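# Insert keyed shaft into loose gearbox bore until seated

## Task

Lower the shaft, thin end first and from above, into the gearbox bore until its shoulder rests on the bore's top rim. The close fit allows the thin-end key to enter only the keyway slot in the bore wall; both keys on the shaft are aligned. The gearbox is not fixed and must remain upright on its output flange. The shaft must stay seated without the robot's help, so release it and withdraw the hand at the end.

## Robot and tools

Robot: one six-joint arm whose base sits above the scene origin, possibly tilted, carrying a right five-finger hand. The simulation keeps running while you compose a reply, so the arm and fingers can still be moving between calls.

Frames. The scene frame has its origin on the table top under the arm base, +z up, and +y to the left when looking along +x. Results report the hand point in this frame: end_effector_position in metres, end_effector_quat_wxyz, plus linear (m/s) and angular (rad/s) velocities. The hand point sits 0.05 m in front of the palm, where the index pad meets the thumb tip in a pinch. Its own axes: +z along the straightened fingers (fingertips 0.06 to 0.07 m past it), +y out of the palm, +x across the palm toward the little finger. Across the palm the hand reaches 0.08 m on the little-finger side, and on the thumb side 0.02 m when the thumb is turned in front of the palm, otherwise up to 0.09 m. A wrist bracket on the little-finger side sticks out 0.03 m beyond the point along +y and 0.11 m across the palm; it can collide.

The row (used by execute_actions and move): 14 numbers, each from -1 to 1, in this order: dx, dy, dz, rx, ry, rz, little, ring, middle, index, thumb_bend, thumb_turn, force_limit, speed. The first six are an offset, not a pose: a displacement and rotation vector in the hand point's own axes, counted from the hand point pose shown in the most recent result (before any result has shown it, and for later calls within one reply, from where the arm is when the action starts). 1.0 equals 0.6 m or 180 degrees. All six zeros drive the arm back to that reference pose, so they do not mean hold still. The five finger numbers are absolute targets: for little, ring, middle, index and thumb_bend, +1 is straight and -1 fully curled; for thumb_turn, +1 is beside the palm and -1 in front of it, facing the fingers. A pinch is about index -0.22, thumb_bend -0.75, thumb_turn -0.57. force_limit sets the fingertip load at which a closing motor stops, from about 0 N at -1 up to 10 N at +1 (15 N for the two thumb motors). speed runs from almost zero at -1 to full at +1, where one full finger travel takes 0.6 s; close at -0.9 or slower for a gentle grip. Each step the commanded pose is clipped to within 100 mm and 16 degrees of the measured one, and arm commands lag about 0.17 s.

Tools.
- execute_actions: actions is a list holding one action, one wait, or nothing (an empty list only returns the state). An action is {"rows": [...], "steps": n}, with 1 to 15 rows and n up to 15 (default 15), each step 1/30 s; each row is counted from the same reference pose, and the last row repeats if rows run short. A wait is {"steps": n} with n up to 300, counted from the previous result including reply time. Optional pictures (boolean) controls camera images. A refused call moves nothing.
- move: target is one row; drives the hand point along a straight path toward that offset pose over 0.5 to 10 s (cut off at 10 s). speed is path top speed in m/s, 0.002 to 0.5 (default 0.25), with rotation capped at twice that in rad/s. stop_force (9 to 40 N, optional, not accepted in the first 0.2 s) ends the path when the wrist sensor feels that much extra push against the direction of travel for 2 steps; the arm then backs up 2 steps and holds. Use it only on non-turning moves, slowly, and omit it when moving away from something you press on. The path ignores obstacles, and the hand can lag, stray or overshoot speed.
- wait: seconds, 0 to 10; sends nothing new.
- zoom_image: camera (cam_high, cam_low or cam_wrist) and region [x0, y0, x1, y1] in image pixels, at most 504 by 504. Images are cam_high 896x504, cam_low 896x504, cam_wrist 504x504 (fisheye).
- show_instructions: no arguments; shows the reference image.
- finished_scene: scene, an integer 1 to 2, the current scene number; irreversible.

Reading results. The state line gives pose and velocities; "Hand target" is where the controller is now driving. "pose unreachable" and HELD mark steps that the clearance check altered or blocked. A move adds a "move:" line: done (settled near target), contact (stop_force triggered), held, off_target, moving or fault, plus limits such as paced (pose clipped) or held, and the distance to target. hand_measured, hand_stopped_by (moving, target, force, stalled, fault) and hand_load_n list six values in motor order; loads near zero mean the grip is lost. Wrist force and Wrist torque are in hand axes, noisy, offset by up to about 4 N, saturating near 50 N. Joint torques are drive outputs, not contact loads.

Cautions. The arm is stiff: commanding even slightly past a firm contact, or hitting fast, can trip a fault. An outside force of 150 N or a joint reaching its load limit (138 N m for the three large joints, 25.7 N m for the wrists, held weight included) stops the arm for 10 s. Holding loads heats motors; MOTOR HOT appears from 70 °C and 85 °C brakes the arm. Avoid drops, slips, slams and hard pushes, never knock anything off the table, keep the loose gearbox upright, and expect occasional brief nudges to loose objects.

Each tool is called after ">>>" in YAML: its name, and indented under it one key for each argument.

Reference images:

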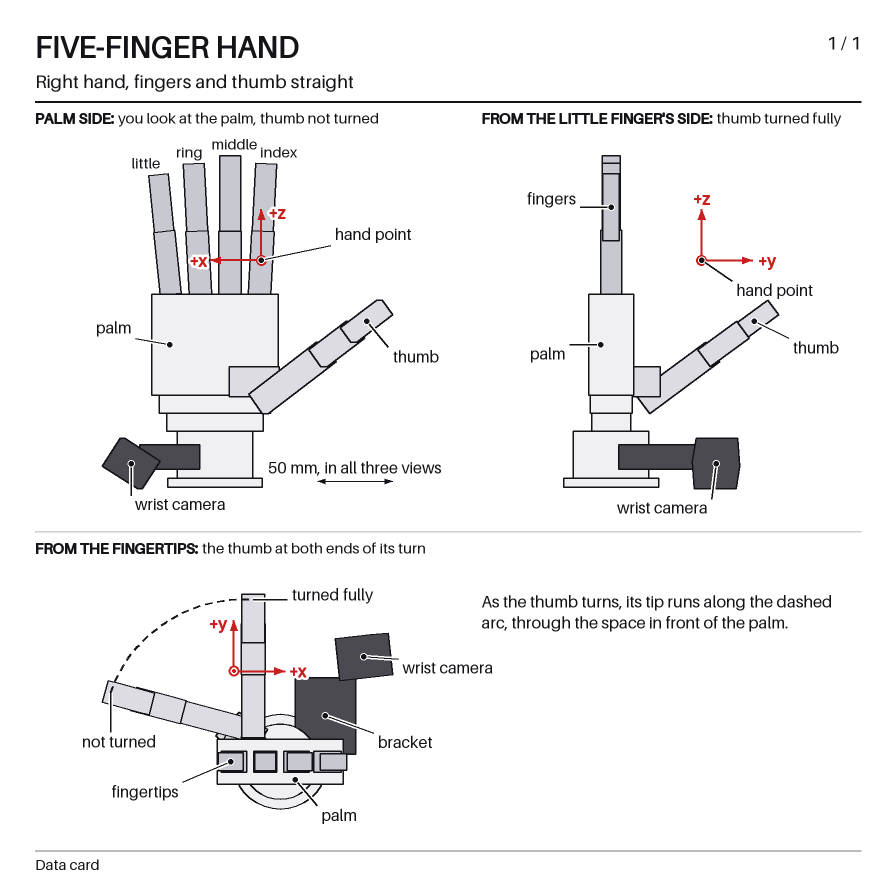

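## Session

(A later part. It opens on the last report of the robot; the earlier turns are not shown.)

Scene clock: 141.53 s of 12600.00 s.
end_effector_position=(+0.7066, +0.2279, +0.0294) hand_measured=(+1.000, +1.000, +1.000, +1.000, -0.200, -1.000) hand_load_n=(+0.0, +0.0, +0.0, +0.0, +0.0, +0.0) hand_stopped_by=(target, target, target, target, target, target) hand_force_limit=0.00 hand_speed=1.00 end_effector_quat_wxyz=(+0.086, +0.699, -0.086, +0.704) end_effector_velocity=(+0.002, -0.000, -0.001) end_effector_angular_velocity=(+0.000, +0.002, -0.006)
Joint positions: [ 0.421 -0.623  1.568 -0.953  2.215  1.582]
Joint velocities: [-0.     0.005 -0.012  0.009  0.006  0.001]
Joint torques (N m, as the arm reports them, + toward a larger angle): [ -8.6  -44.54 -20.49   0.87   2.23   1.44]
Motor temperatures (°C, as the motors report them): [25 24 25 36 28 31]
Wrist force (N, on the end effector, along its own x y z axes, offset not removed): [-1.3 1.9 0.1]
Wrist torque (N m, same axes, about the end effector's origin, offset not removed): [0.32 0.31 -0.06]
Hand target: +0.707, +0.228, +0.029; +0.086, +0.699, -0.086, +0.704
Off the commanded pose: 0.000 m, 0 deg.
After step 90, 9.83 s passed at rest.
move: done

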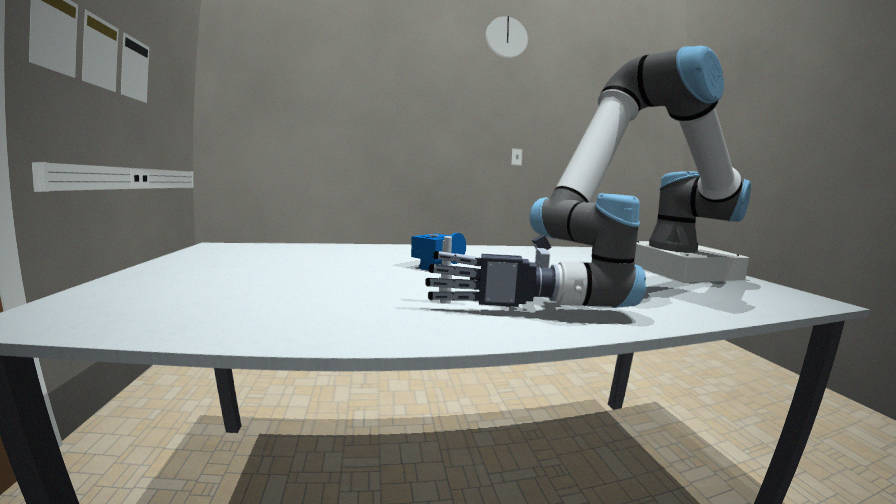

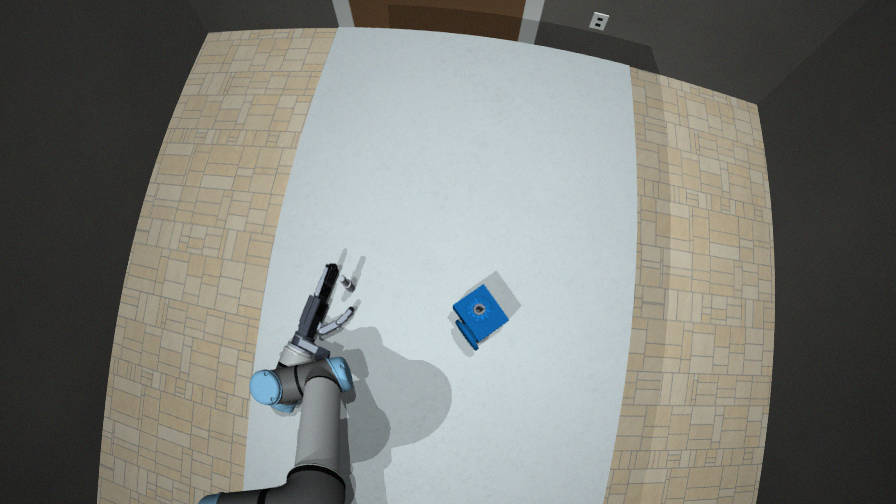

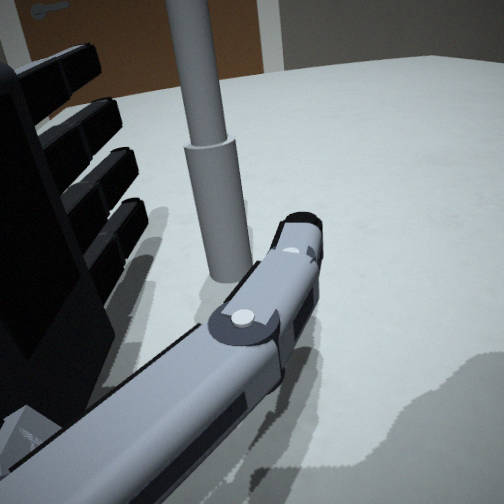

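>>> move:
  target: [0,0.008,0.054,0,0,0,1,1,1,1,-0.2,-1,0,1]
  speed: 0.06

>>> move:
  target: [0,0,0,0,0,0,1,1,0.2,0.2,-0.4,-1,-0.6,0]

>>> zoom_image:
  camera: "cam_low"
  region: [310, 240, 390, 320]

Scene clock: 147.20 s of 12600.00 s.
end_effector_position=(+0.7365, +0.2155, +0.0297) hand_measured=(+1.000, +1.000, +1.000, +1.000, -0.200, -1.000) hand_load_n=(+0.0, +0.0, +0.0, +0.0, +0.0, +0.0) hand_stopped_by=(target, target, target, target, target, target) hand_force_limit=0.00 hand_speed=1.00 end_effector_quat_wxyz=(+0.086, +0.699, -0.086, +0.704) end_effector_velocity=(+0.003, -0.002, -0.000) end_effector_angular_velocity=(+0.001, -0.000, -0.002)
Joint positions: [ 0.382 -0.598  1.505 -0.915  2.176  1.582]
Joint velocities: [-0.004  0.003 -0.006  0.004 -0.002  0.001]
Joint torques (N m, as the arm reports them, + toward a larger angle): [ -9.38 -46.7  -20.71   1.    -2.71   1.42]
Motor temperatures (°C, as the motors report them): [25 24 25 36 28 31]
Wrist force (N, on the end effector, along its own x y z axes, offset not removed): [1.3 1.7 -0.1]
Wrist torque (N m, same axes, about the end effector's origin, offset not removed): [0.18 -0.06 0.15]
Hand target: +0.737, +0.215, +0.030; +0.086, +0.699, -0.086, +0.704
Off the commanded pose: 0.000 m, 0 deg.
After step 90, 1.67 s passed at rest.
move: done

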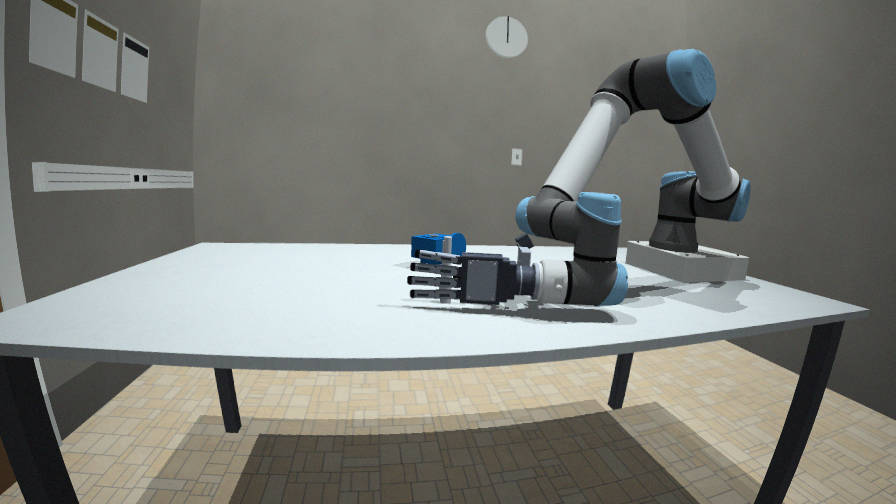

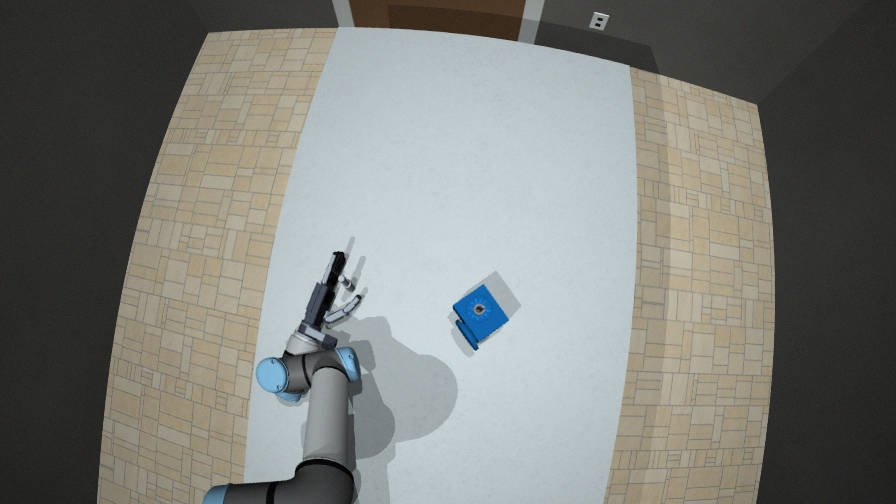

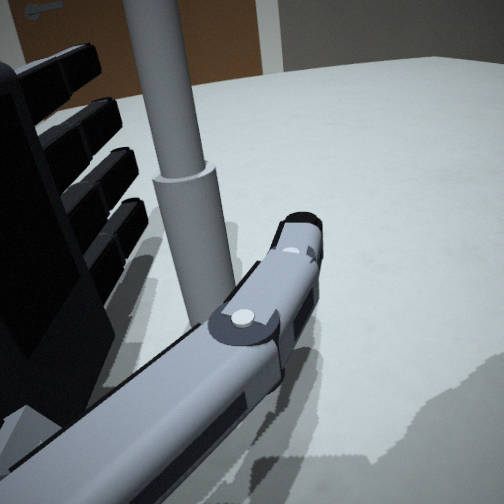

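Scene clock: 147.97 s of 12600.00 s.
end_effector_position=(+0.7365, +0.2155, +0.0296) hand_measured=(+1.000, +1.000, +0.200, +0.200, -0.400, -1.000) hand_load_n=(+0.0, +0.0, +0.0, +0.0, +0.0, +0.0) hand_stopped_by=(target, target, target, target, target, target) hand_force_limit=-0.60 hand_speed=0.00 end_effector_quat_wxyz=(+0.086, +0.699, -0.086, +0.704) end_effector_velocity=(+0.000, -0.001, +0.000) end_effector_angular_velocity=(-0.000, +0.000, -0.002)
Joint positions: [ 0.382 -0.598  1.505 -0.915  2.176  1.582]
Joint velocities: [-0.001 -0.001 -0.     0.002  0.     0.   ]
Joint torques (N m, as the arm reports them, + toward a larger angle): [  4.67 -61.71  -6.44  -3.43   1.96  -0.8 ]
Motor temperatures (°C, as the motors report them): [25 24 25 36 28 31]
Wrist force (N, on the end effector, along its own x y z axes, offset not removed): [-1.3 -2.2 -2.2]
Wrist torque (N m, same axes, about the end effector's origin, offset not removed): [-0.17 0.37 -0.14]
Hand target: +0.737, +0.216, +0.030; +0.086, +0.699, -0.086, +0.704
Off the commanded pose: 0.000 m, 0 deg.
move: done

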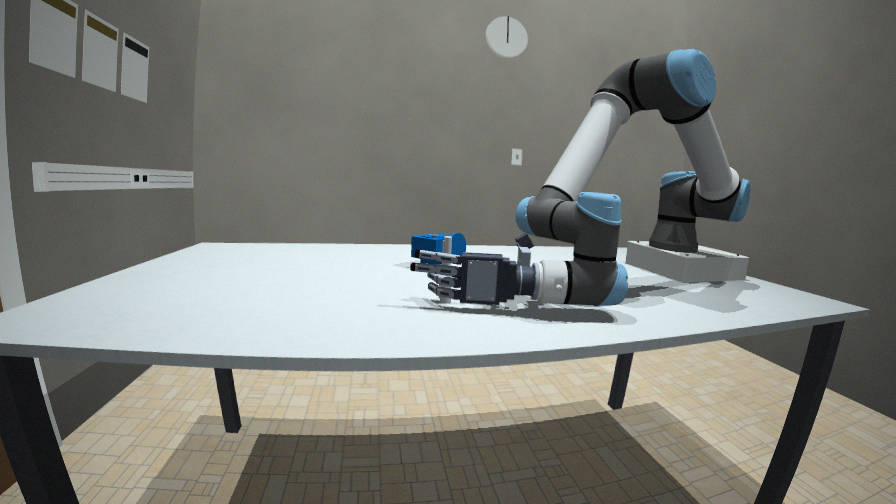

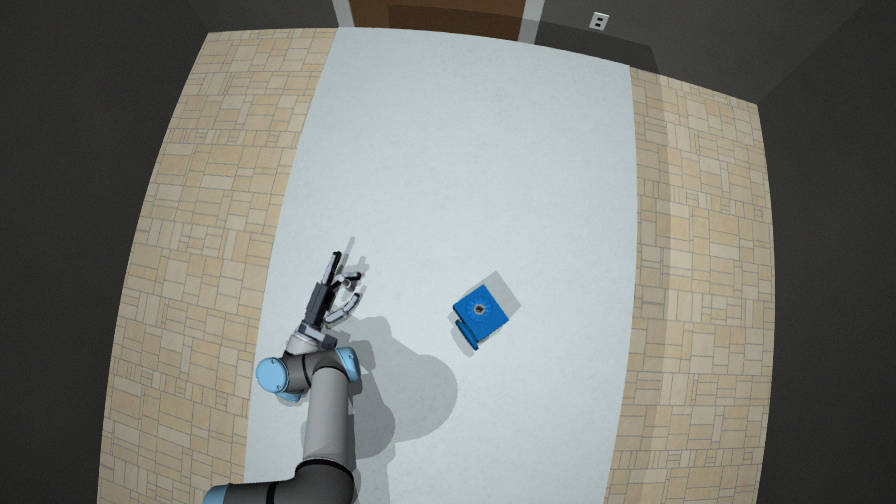

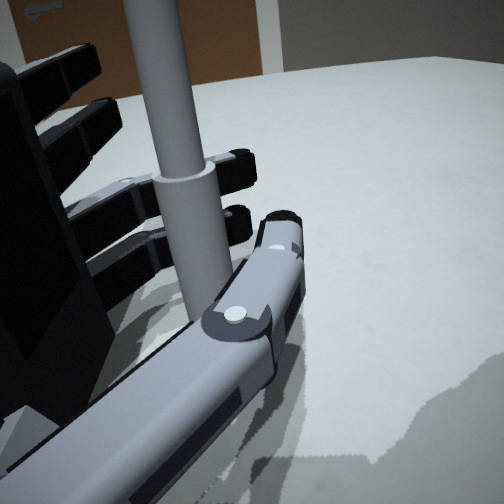

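Region (310, 240, 390, 320) of cam_low's 896x504 image, scaled by 6.300, with more detail than that image has.

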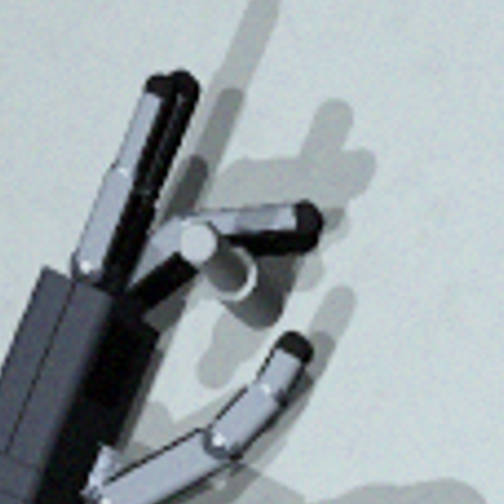

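>>> move:
  target: [0,0,0,0,0,0,1,1,0.12,0.12,-0.78,-1,-0.6,-0.6]

>>> move:
  target: [0,0,0,0,0,0,1,1,-0.4,-0.4,-0.78,-1,0.2,-0.88]

>>> zoom_image:
  camera: "cam_low"
  region: [320, 250, 380, 310]

Scene clock: 155.13 s of 12600.00 s.
end_effector_position=(+0.7365, +0.2155, +0.0297) hand_measured=(+1.000, +1.000, +0.120, +0.120, -0.780, -1.000) hand_load_n=(+0.0, +0.0, +0.0, +0.5, +0.0, +0.0) hand_stopped_by=(target, target, target, target, target, target) hand_force_limit=-0.60 hand_speed=-0.60 end_effector_quat_wxyz=(+0.086, +0.699, -0.086, +0.704) end_effector_velocity=(-0.000, +0.000, -0.000) end_effector_angular_velocity=(+0.001, +0.000, +0.000)
Joint positions: [ 0.382 -0.598  1.505 -0.915  2.176  1.582]
Joint velocities: [0.001 0.    0.    0.001 0.    0.001]
Joint torques (N m, as the arm reports them, + toward a larger angle): [  3.53 -45.58  -7.88   0.95   1.85   1.33]
Motor temperatures (°C, as the motors report them): [25 24 25 36 28 31]
Wrist force (N, on the end effector, along its own x y z axes, offset not removed): [-1.3 -1.9 0.9]
Wrist torque (N m, same axes, about the end effector's origin, offset not removed): [-0.33 0.31 -0.03]
Hand target: +0.737, +0.216, +0.030; +0.086, +0.699, -0.086, +0.704
Off the commanded pose: 0.000 m, 0 deg.
After step 90, 3.00 s passed at rest.
move: done

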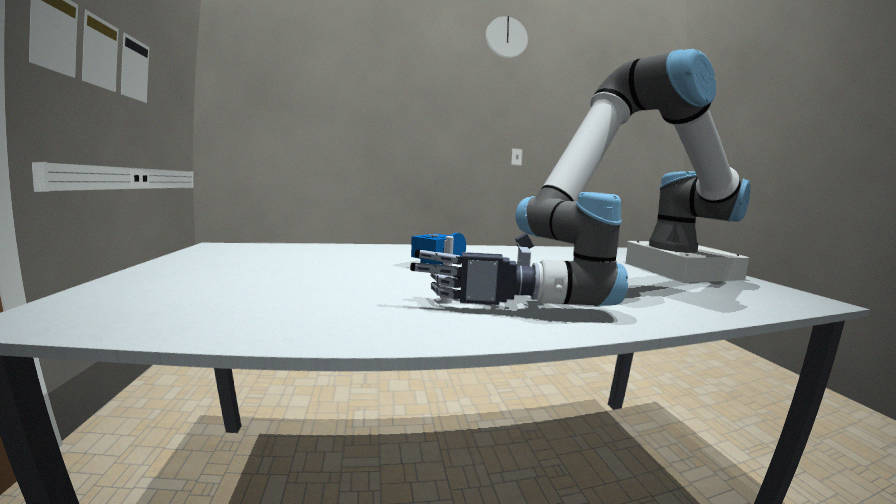

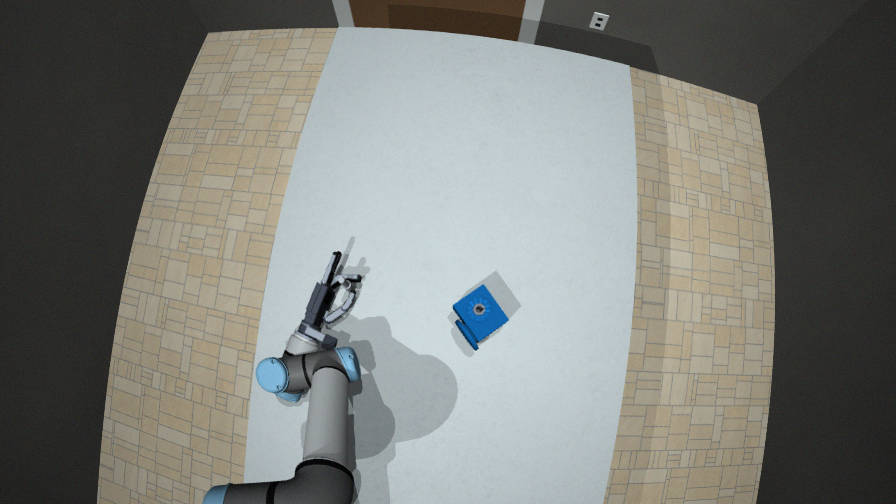

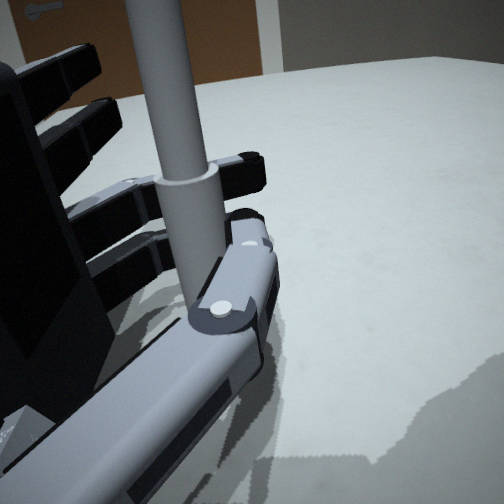

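Scene clock: 157.23 s of 12600.00 s.
end_effector_position=(+0.7365, +0.2155, +0.0296) hand_measured=(+1.000, +1.000, -0.236, -0.244, -0.780, -1.000) hand_load_n=(+0.0, +0.0, +7.0, +6.0, +1.0, +0.0) hand_stopped_by=(target, target, force, force, target, target) hand_force_limit=0.20 hand_speed=-0.88 end_effector_quat_wxyz=(+0.086, +0.699, -0.086, +0.704) end_effector_velocity=(+0.000, +0.001, +0.001) end_effector_angular_velocity=(+0.002, -0.000, +0.002)
Joint positions: [ 0.382 -0.598  1.505 -0.915  2.176  1.582]
Joint velocities: [ 0.001 -0.001 -0.     0.002 -0.002  0.002]
Joint torques (N m, as the arm reports them, + toward a larger angle): [  3.93 -56.18  -8.06  -0.96   1.79  -1.11]
Motor temperatures (°C, as the motors report them): [25 24 25 36 28 31]
Wrist force (N, on the end effector, along its own x y z axes, offset not removed): [0.2 -0.4 2.2]
Wrist torque (N m, same axes, about the end effector's origin, offset not removed): [-0.18 0.17 -0.10]
Hand target: +0.737, +0.216, +0.030; +0.086, +0.699, -0.086, +0.704
Off the commanded pose: 0.000 m, 0 deg.
move: done

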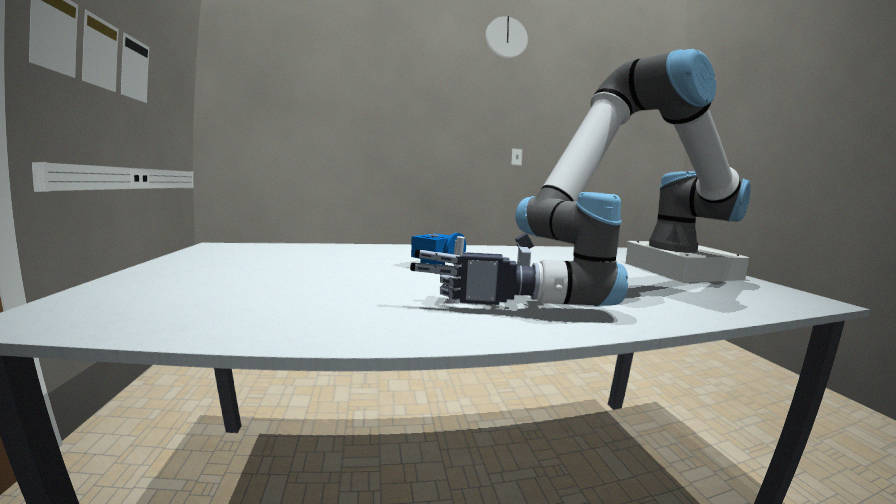

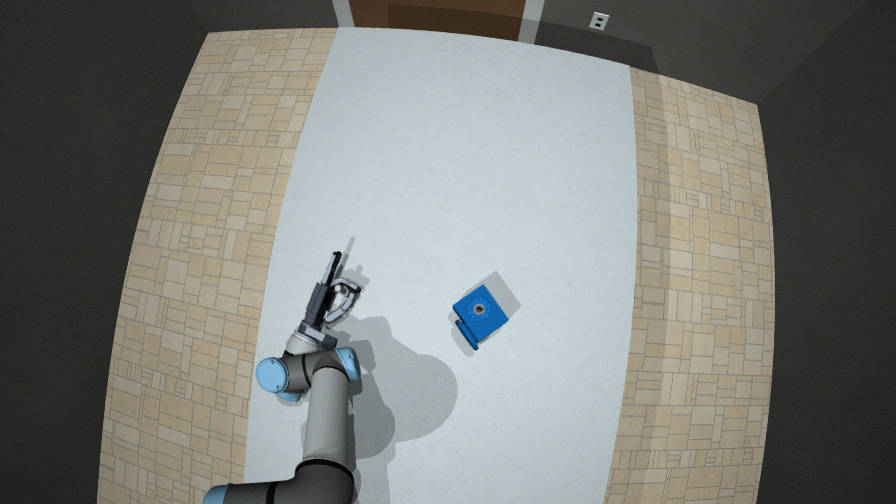

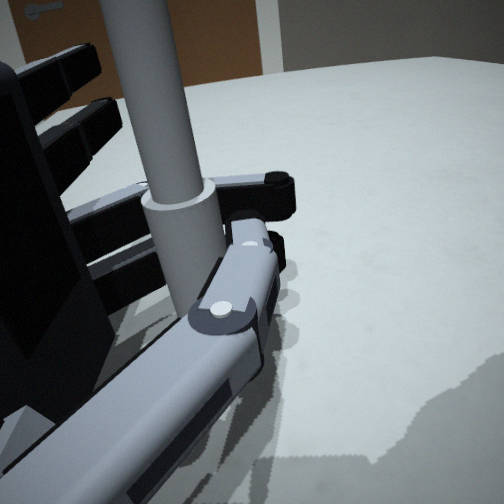

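Region (320, 250, 380, 310) of cam_low's 896x504 image, scaled by 8.400, with more detail than that image has.

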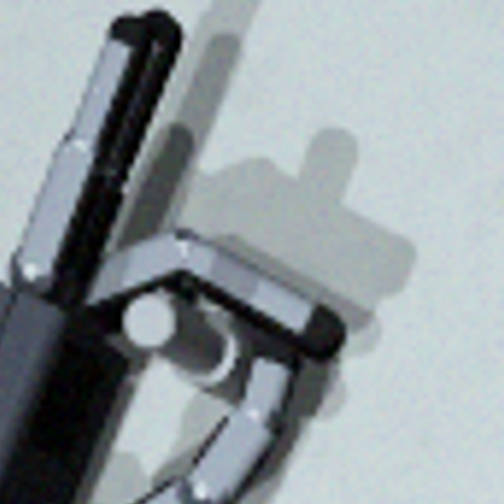

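>>> move:
  target: [0,0,0,0,0,0,1,1,0.6,0.6,-0.3,-1,0.2,-0.6]

>>> zoom_image:
  camera: "cam_low"
  region: [320, 250, 380, 310]

>>> zoom_image:
  camera: "cam_high"
  region: [410, 225, 490, 310]

Scene clock: 166.90 s of 12600.00 s.
end_effector_position=(+0.7365, +0.2155, +0.0297) hand_measured=(+1.000, +1.000, +0.600, +0.600, -0.300, -1.000) hand_load_n=(+0.0, +0.0, +0.0, +0.0, +0.0, +0.0) hand_stopped_by=(target, target, target, target, target, target) hand_force_limit=0.20 hand_speed=-0.60 end_effector_quat_wxyz=(+0.086, +0.699, -0.086, +0.704) end_effector_velocity=(+0.000, +0.000, +0.001) end_effector_angular_velocity=(+0.001, -0.002, -0.001)
Joint positions: [ 0.382 -0.598  1.505 -0.915  2.176  1.582]
Joint velocities: [ 0.    -0.001 -0.001 -0.001  0.001  0.001]
Joint torques (N m, as the arm reports them, + toward a larger angle): [  1.87 -54.91  -7.32  -2.01   1.95   0.06]
Motor temperatures (°C, as the motors report them): [25 24 25 36 28 31]
Wrist force (N, on the end effector, along its own x y z axes, offset not removed): [-1.7 3.3 -0.4]
Wrist torque (N m, same axes, about the end effector's origin, offset not removed): [0.47 0.39 0.00]
Hand target: +0.737, +0.216, +0.030; +0.086, +0.699, -0.086, +0.704
Off the commanded pose: 0.000 m, 0 deg.
After step 90, 5.13 s passed at rest.
move: done

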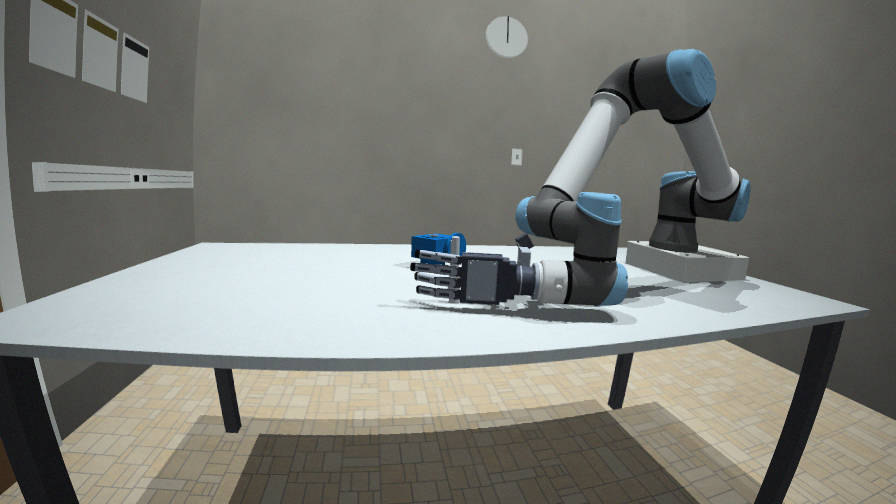

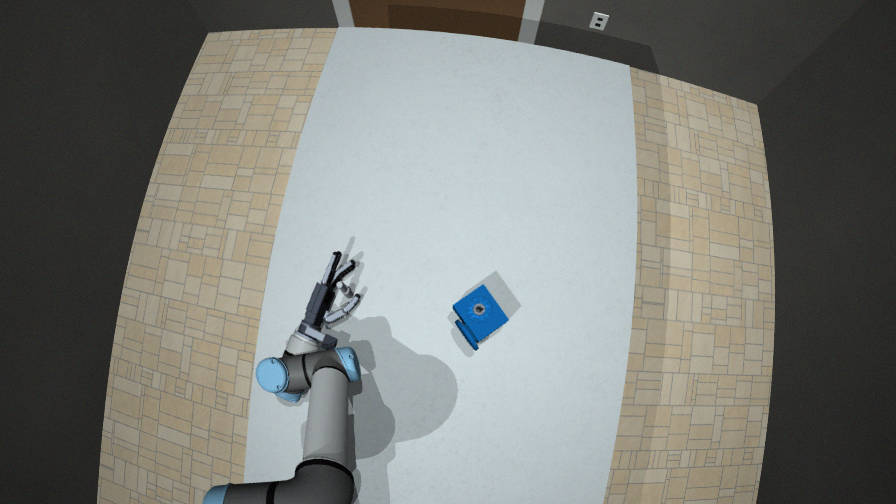

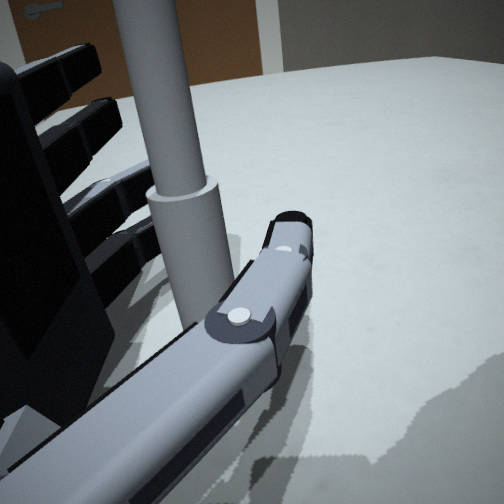

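Region (320, 250, 380, 310) of cam_low's 896x504 image, scaled by 8.400, with more detail than that image has.

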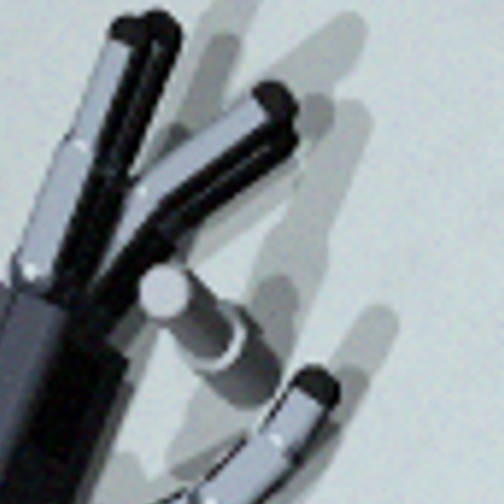

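Region (410, 225, 490, 310) of cam_high's 896x504 image, scaled by 5.929, with more detail than that image has; it fills the left 474 columns of this view, and the rest is white.

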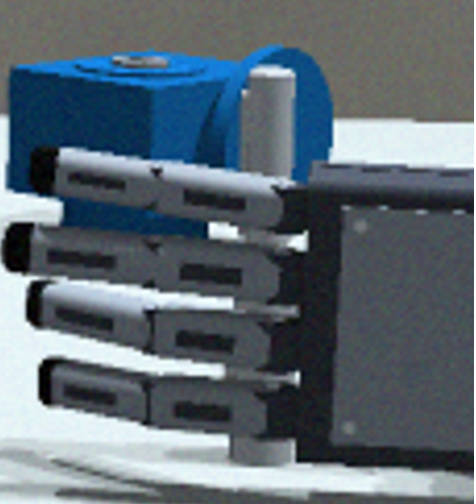

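>>> move:
  target: [0,-0.004,-0.037,0,0,0,1,1,0.7,0.7,-0.3,-1,0.2,0]
  speed: 0.06

>>> move:
  target: [0,0,0,0,0,0,1,1,0.45,0.45,-1,-1,0.2,0]

>>> zoom_image:
  camera: "cam_low"
  region: [320, 260, 380, 320]

Scene clock: 178.37 s of 12600.00 s.
end_effector_position=(+0.7159, +0.2231, +0.0295) hand_measured=(+1.000, +1.000, +0.700, +0.700, -0.300, -1.000) hand_load_n=(+0.0, +0.0, +0.0, +0.0, +0.0, +0.0) hand_stopped_by=(target, target, target, target, target, target) hand_force_limit=0.20 hand_speed=0.00 end_effector_quat_wxyz=(+0.086, +0.699, -0.086, +0.704) end_effector_velocity=(-0.002, +0.001, +0.000) end_effector_angular_velocity=(+0.001, -0.001, -0.000)
Joint positions: [ 0.407 -0.616  1.551 -0.942  2.201  1.582]
Joint velocities: [ 0.003 -0.003  0.006 -0.004  0.003  0.   ]
Joint torques (N m, as the arm reports them, + toward a larger angle): [  6.02 -59.77  -5.67  -3.3    2.15  -1.64]
Motor temperatures (°C, as the motors report them): [25 24 25 36 28 31]
Wrist force (N, on the end effector, along its own x y z axes, offset not removed): [-0.7 0.7 -1.2]
Wrist torque (N m, same axes, about the end effector's origin, offset not removed): [0.14 0.26 -0.02]
Hand target: +0.716, +0.223, +0.030; +0.086, +0.699, -0.086, +0.704
Off the commanded pose: 0.000 m, 0 deg.
move: done

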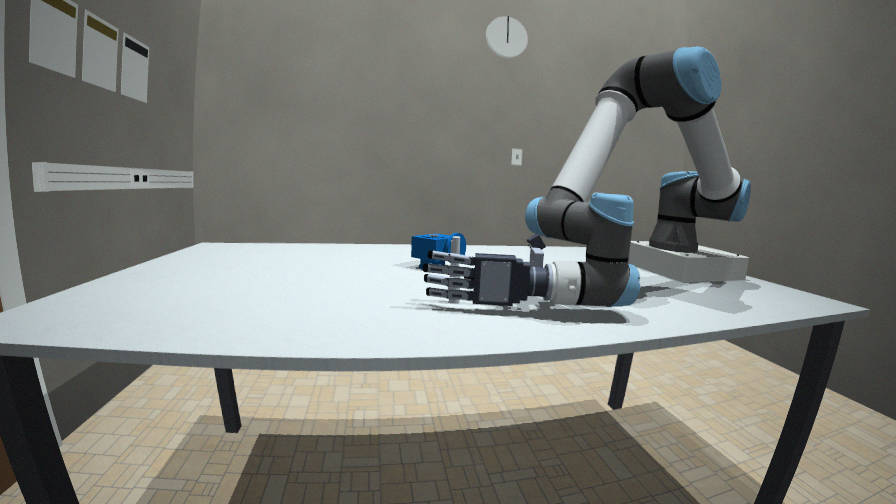

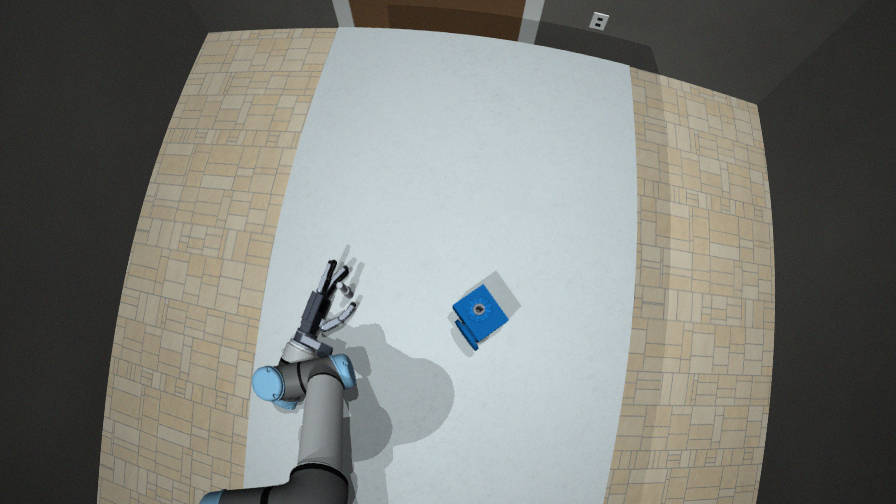

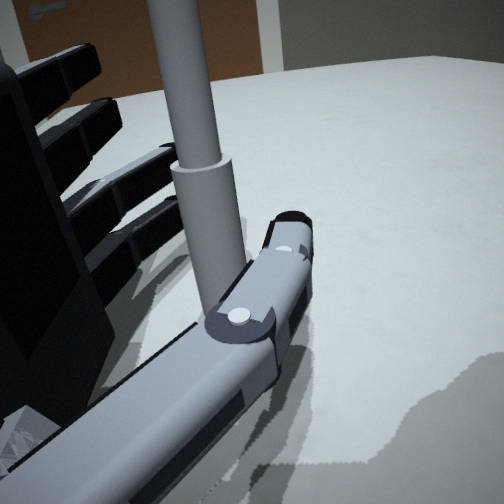

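Scene clock: 179.30 s of 12600.00 s.
end_effector_position=(+0.7159, +0.2231, +0.0295) hand_measured=(+1.000, +1.000, +0.450, +0.450, -1.000, -1.000) hand_load_n=(+0.0, +0.0, +0.0, +0.0, +0.0, +0.0) hand_stopped_by=(target, target, target, target, target, target) hand_force_limit=0.20 hand_speed=0.00 end_effector_quat_wxyz=(+0.086, +0.699, -0.086, +0.704) end_effector_velocity=(+0.000, -0.000, +0.001) end_effector_angular_velocity=(-0.000, -0.001, -0.000)
Joint positions: [ 0.407 -0.616  1.551 -0.942  2.201  1.582]
Joint velocities: [-0.001 -0.001  0.    -0.    -0.001 -0.   ]
Joint torques (N m, as the arm reports them, + toward a larger angle): [ -8.29 -45.14 -20.47   0.87  -2.72   1.43]
Motor temperatures (°C, as the motors report them): [25 24 25 36 28 31]
Wrist force (N, on the end effector, along its own x y z axes, offset not removed): [-2.9 2.0 0.7]
Wrist torque (N m, same axes, about the end effector's origin, offset not removed): [0.31 0.64 -0.05]
Hand target: +0.716, +0.223, +0.030; +0.086, +0.699, -0.086, +0.704
Off the commanded pose: 0.000 m, 0 deg.
move: done

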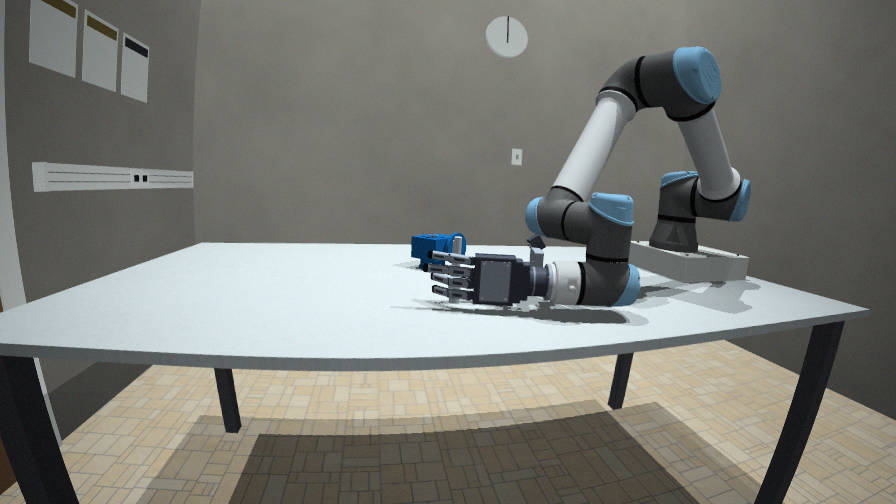

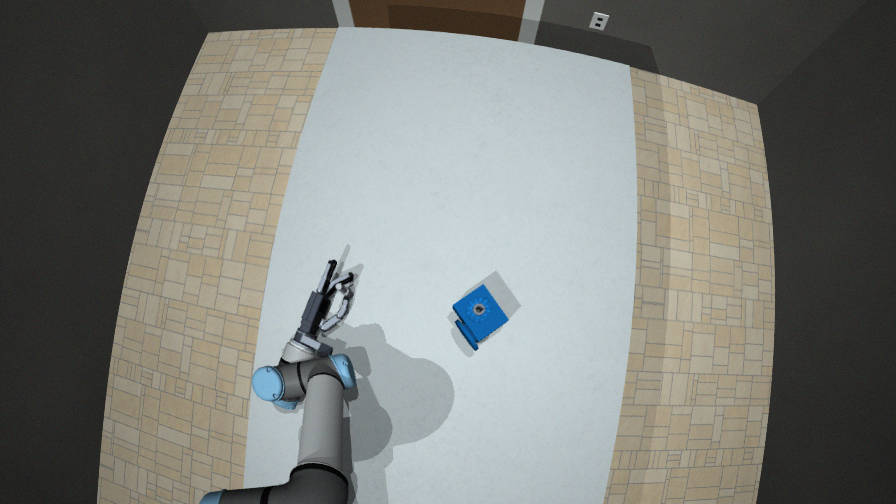

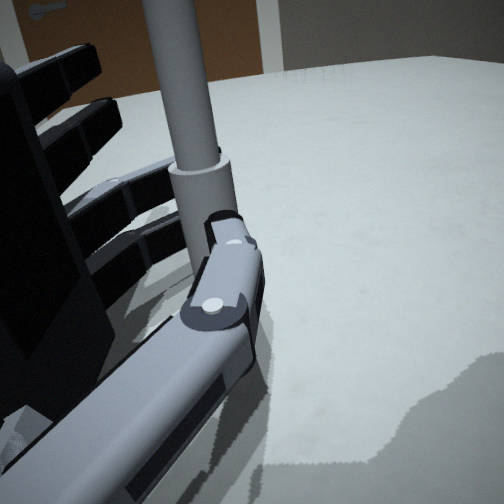

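Region (320, 260, 380, 320) of cam_low's 896x504 image, scaled by 8.400, with more detail than that image has.

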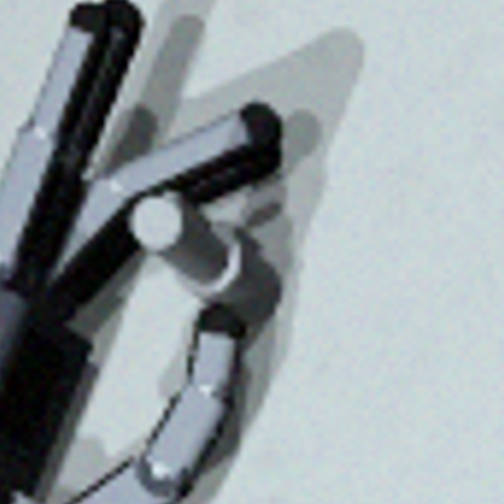

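>>> move:
  target: [0,0,0,0,0,0,1,1,0.3,0.3,-0.9,-1,0.2,-0.7]

>>> move:
  target: [0,0,0,0,0,0,1,1,-0.05,-0.05,-0.9,-1,0.4,-0.9]

>>> zoom_image:
  camera: "cam_low"
  region: [320, 260, 380, 320]

Scene clock: 184.73 s of 12600.00 s.
end_effector_position=(+0.7159, +0.2231, +0.0295) hand_measured=(+1.000, +1.000, +0.300, +0.300, -0.900, -1.000) hand_load_n=(+0.0, +0.0, +0.0, +0.0, +0.0, +0.0) hand_stopped_by=(target, target, target, target, target, target) hand_force_limit=0.20 hand_speed=-0.70 end_effector_quat_wxyz=(+0.086, +0.699, -0.086, +0.704) end_effector_velocity=(+0.000, -0.001, -0.001) end_effector_angular_velocity=(+0.001, -0.000, -0.002)
Joint positions: [ 0.407 -0.616  1.551 -0.942  2.201  1.582]
Joint velocities: [-0.001  0.002 -0.001 -0.001  0.001  0.001]
Joint torques (N m, as the arm reports them, + toward a larger angle): [ -8.32 -47.75 -20.18   0.51  -2.69   1.04]
Motor temperatures (°C, as the motors report them): [25 24 25 36 28 31]
Wrist force (N, on the end effector, along its own x y z axes, offset not removed): [0.2 -0.3 -0.9]
Wrist torque (N m, same axes, about the end effector's origin, offset not removed): [-0.06 0.23 0.02]
Hand target: +0.716, +0.223, +0.030; +0.086, +0.699, -0.086, +0.704
Off the commanded pose: 0.000 m, 0 deg.
After step 90, 1.73 s passed at rest.
move: done

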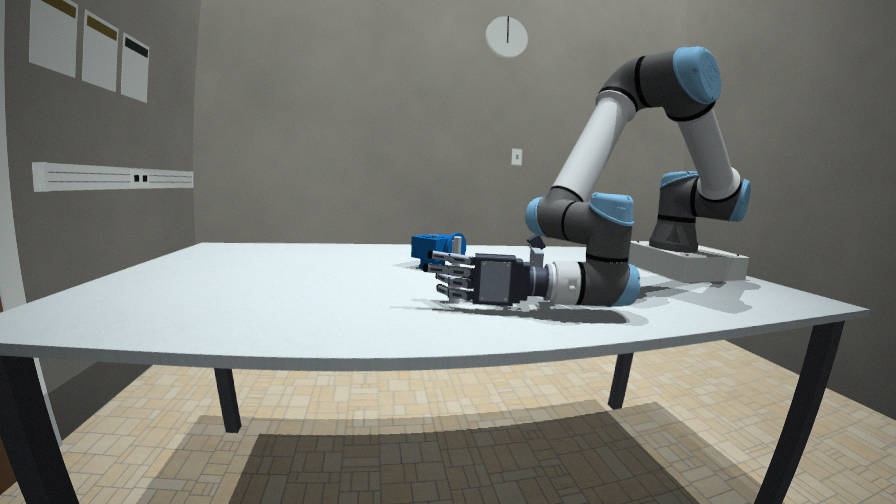

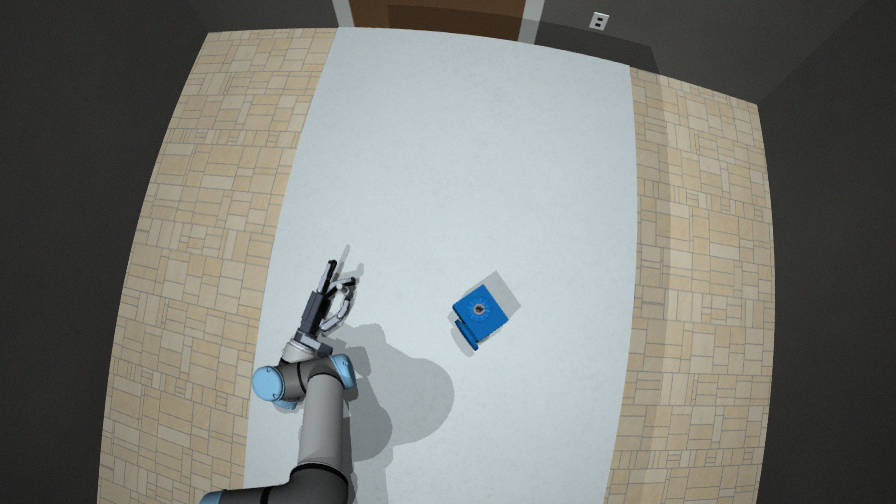

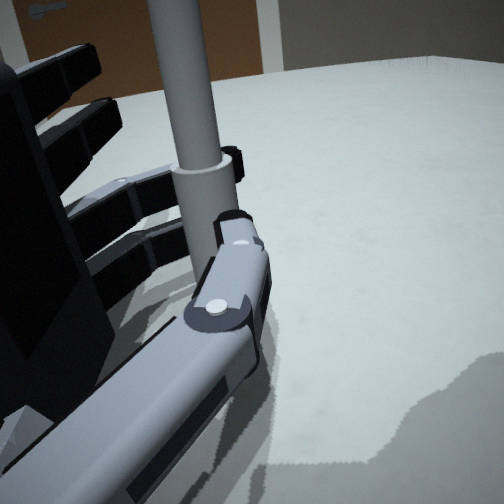

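Scene clock: 185.93 s of 12600.00 s.
end_effector_position=(+0.7159, +0.2231, +0.0295) hand_measured=(+1.000, +1.000, +0.142, +0.148, -0.894, -1.000) hand_load_n=(+0.0, +0.0, +8.0, +6.5, +11.5, -0.5) hand_stopped_by=(target, target, force, force, target, target) hand_force_limit=0.40 hand_speed=-0.90 end_effector_quat_wxyz=(+0.086, +0.699, -0.086, +0.704) end_effector_velocity=(+0.000, +0.002, +0.000) end_effector_angular_velocity=(+0.001, -0.001, +0.003)
Joint positions: [ 0.407 -0.616  1.551 -0.942  2.201  1.582]
Joint velocities: [ 0.001 -0.001  0.    -0.001 -0.002  0.001]
Joint torques (N m, as the arm reports them, + toward a larger angle): [ -9.02 -47.9  -16.87   0.62  -1.35   0.99]
Motor temperatures (°C, as the motors report them): [25 24 25 36 28 31]
Wrist force (N, on the end effector, along its own x y z axes, offset not removed): [-2.5 -0.2 -0.4]
Wrist torque (N m, same axes, about the end effector's origin, offset not removed): [-0.05 0.32 -0.10]
Hand target: +0.716, +0.223, +0.030; +0.086, +0.699, -0.086, +0.704
Off the commanded pose: 0.000 m, 0 deg.
move: done

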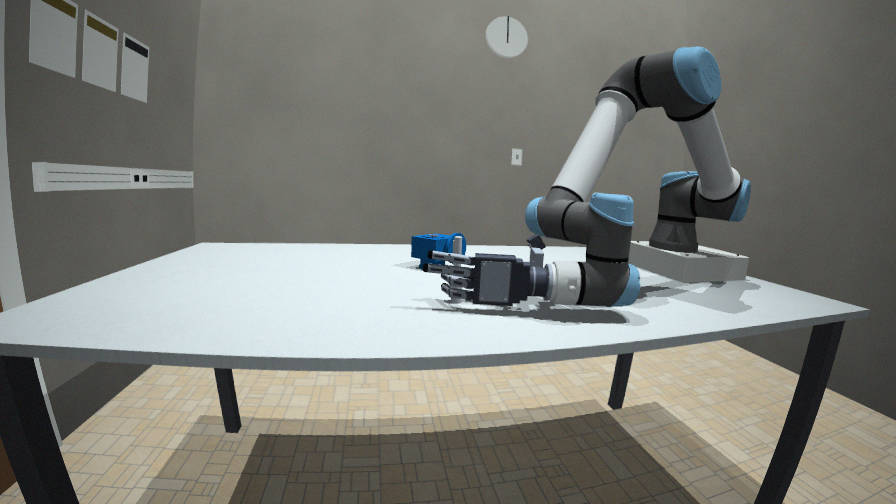

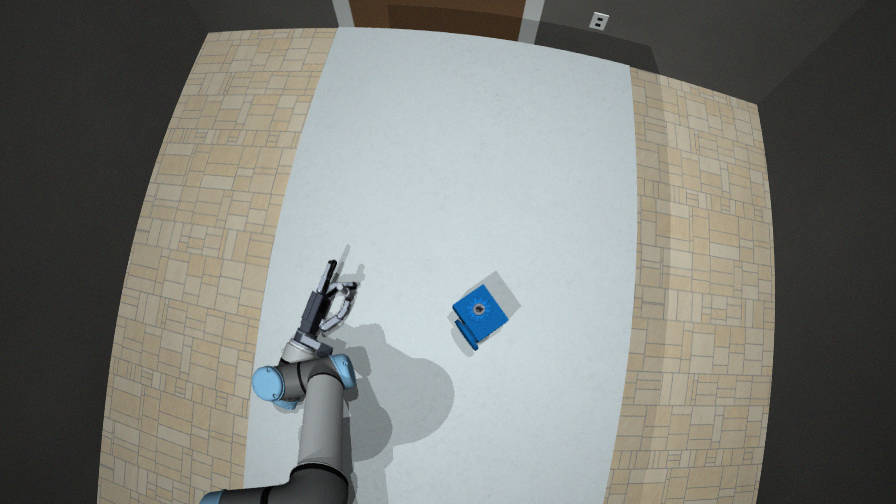

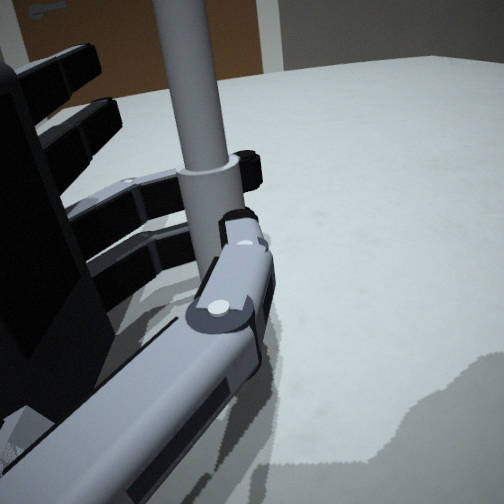

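Region (320, 260, 380, 320) of cam_low's 896x504 image, scaled by 8.400, with more detail than that image has.

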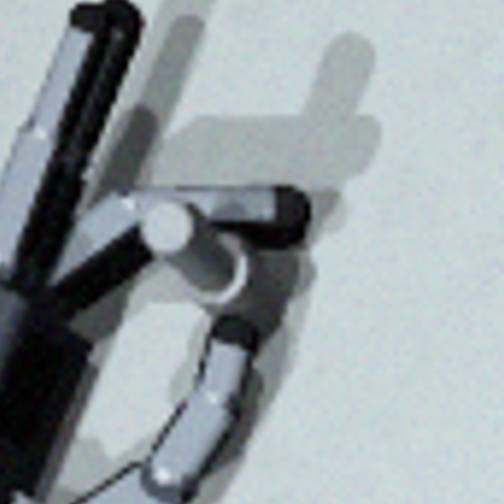

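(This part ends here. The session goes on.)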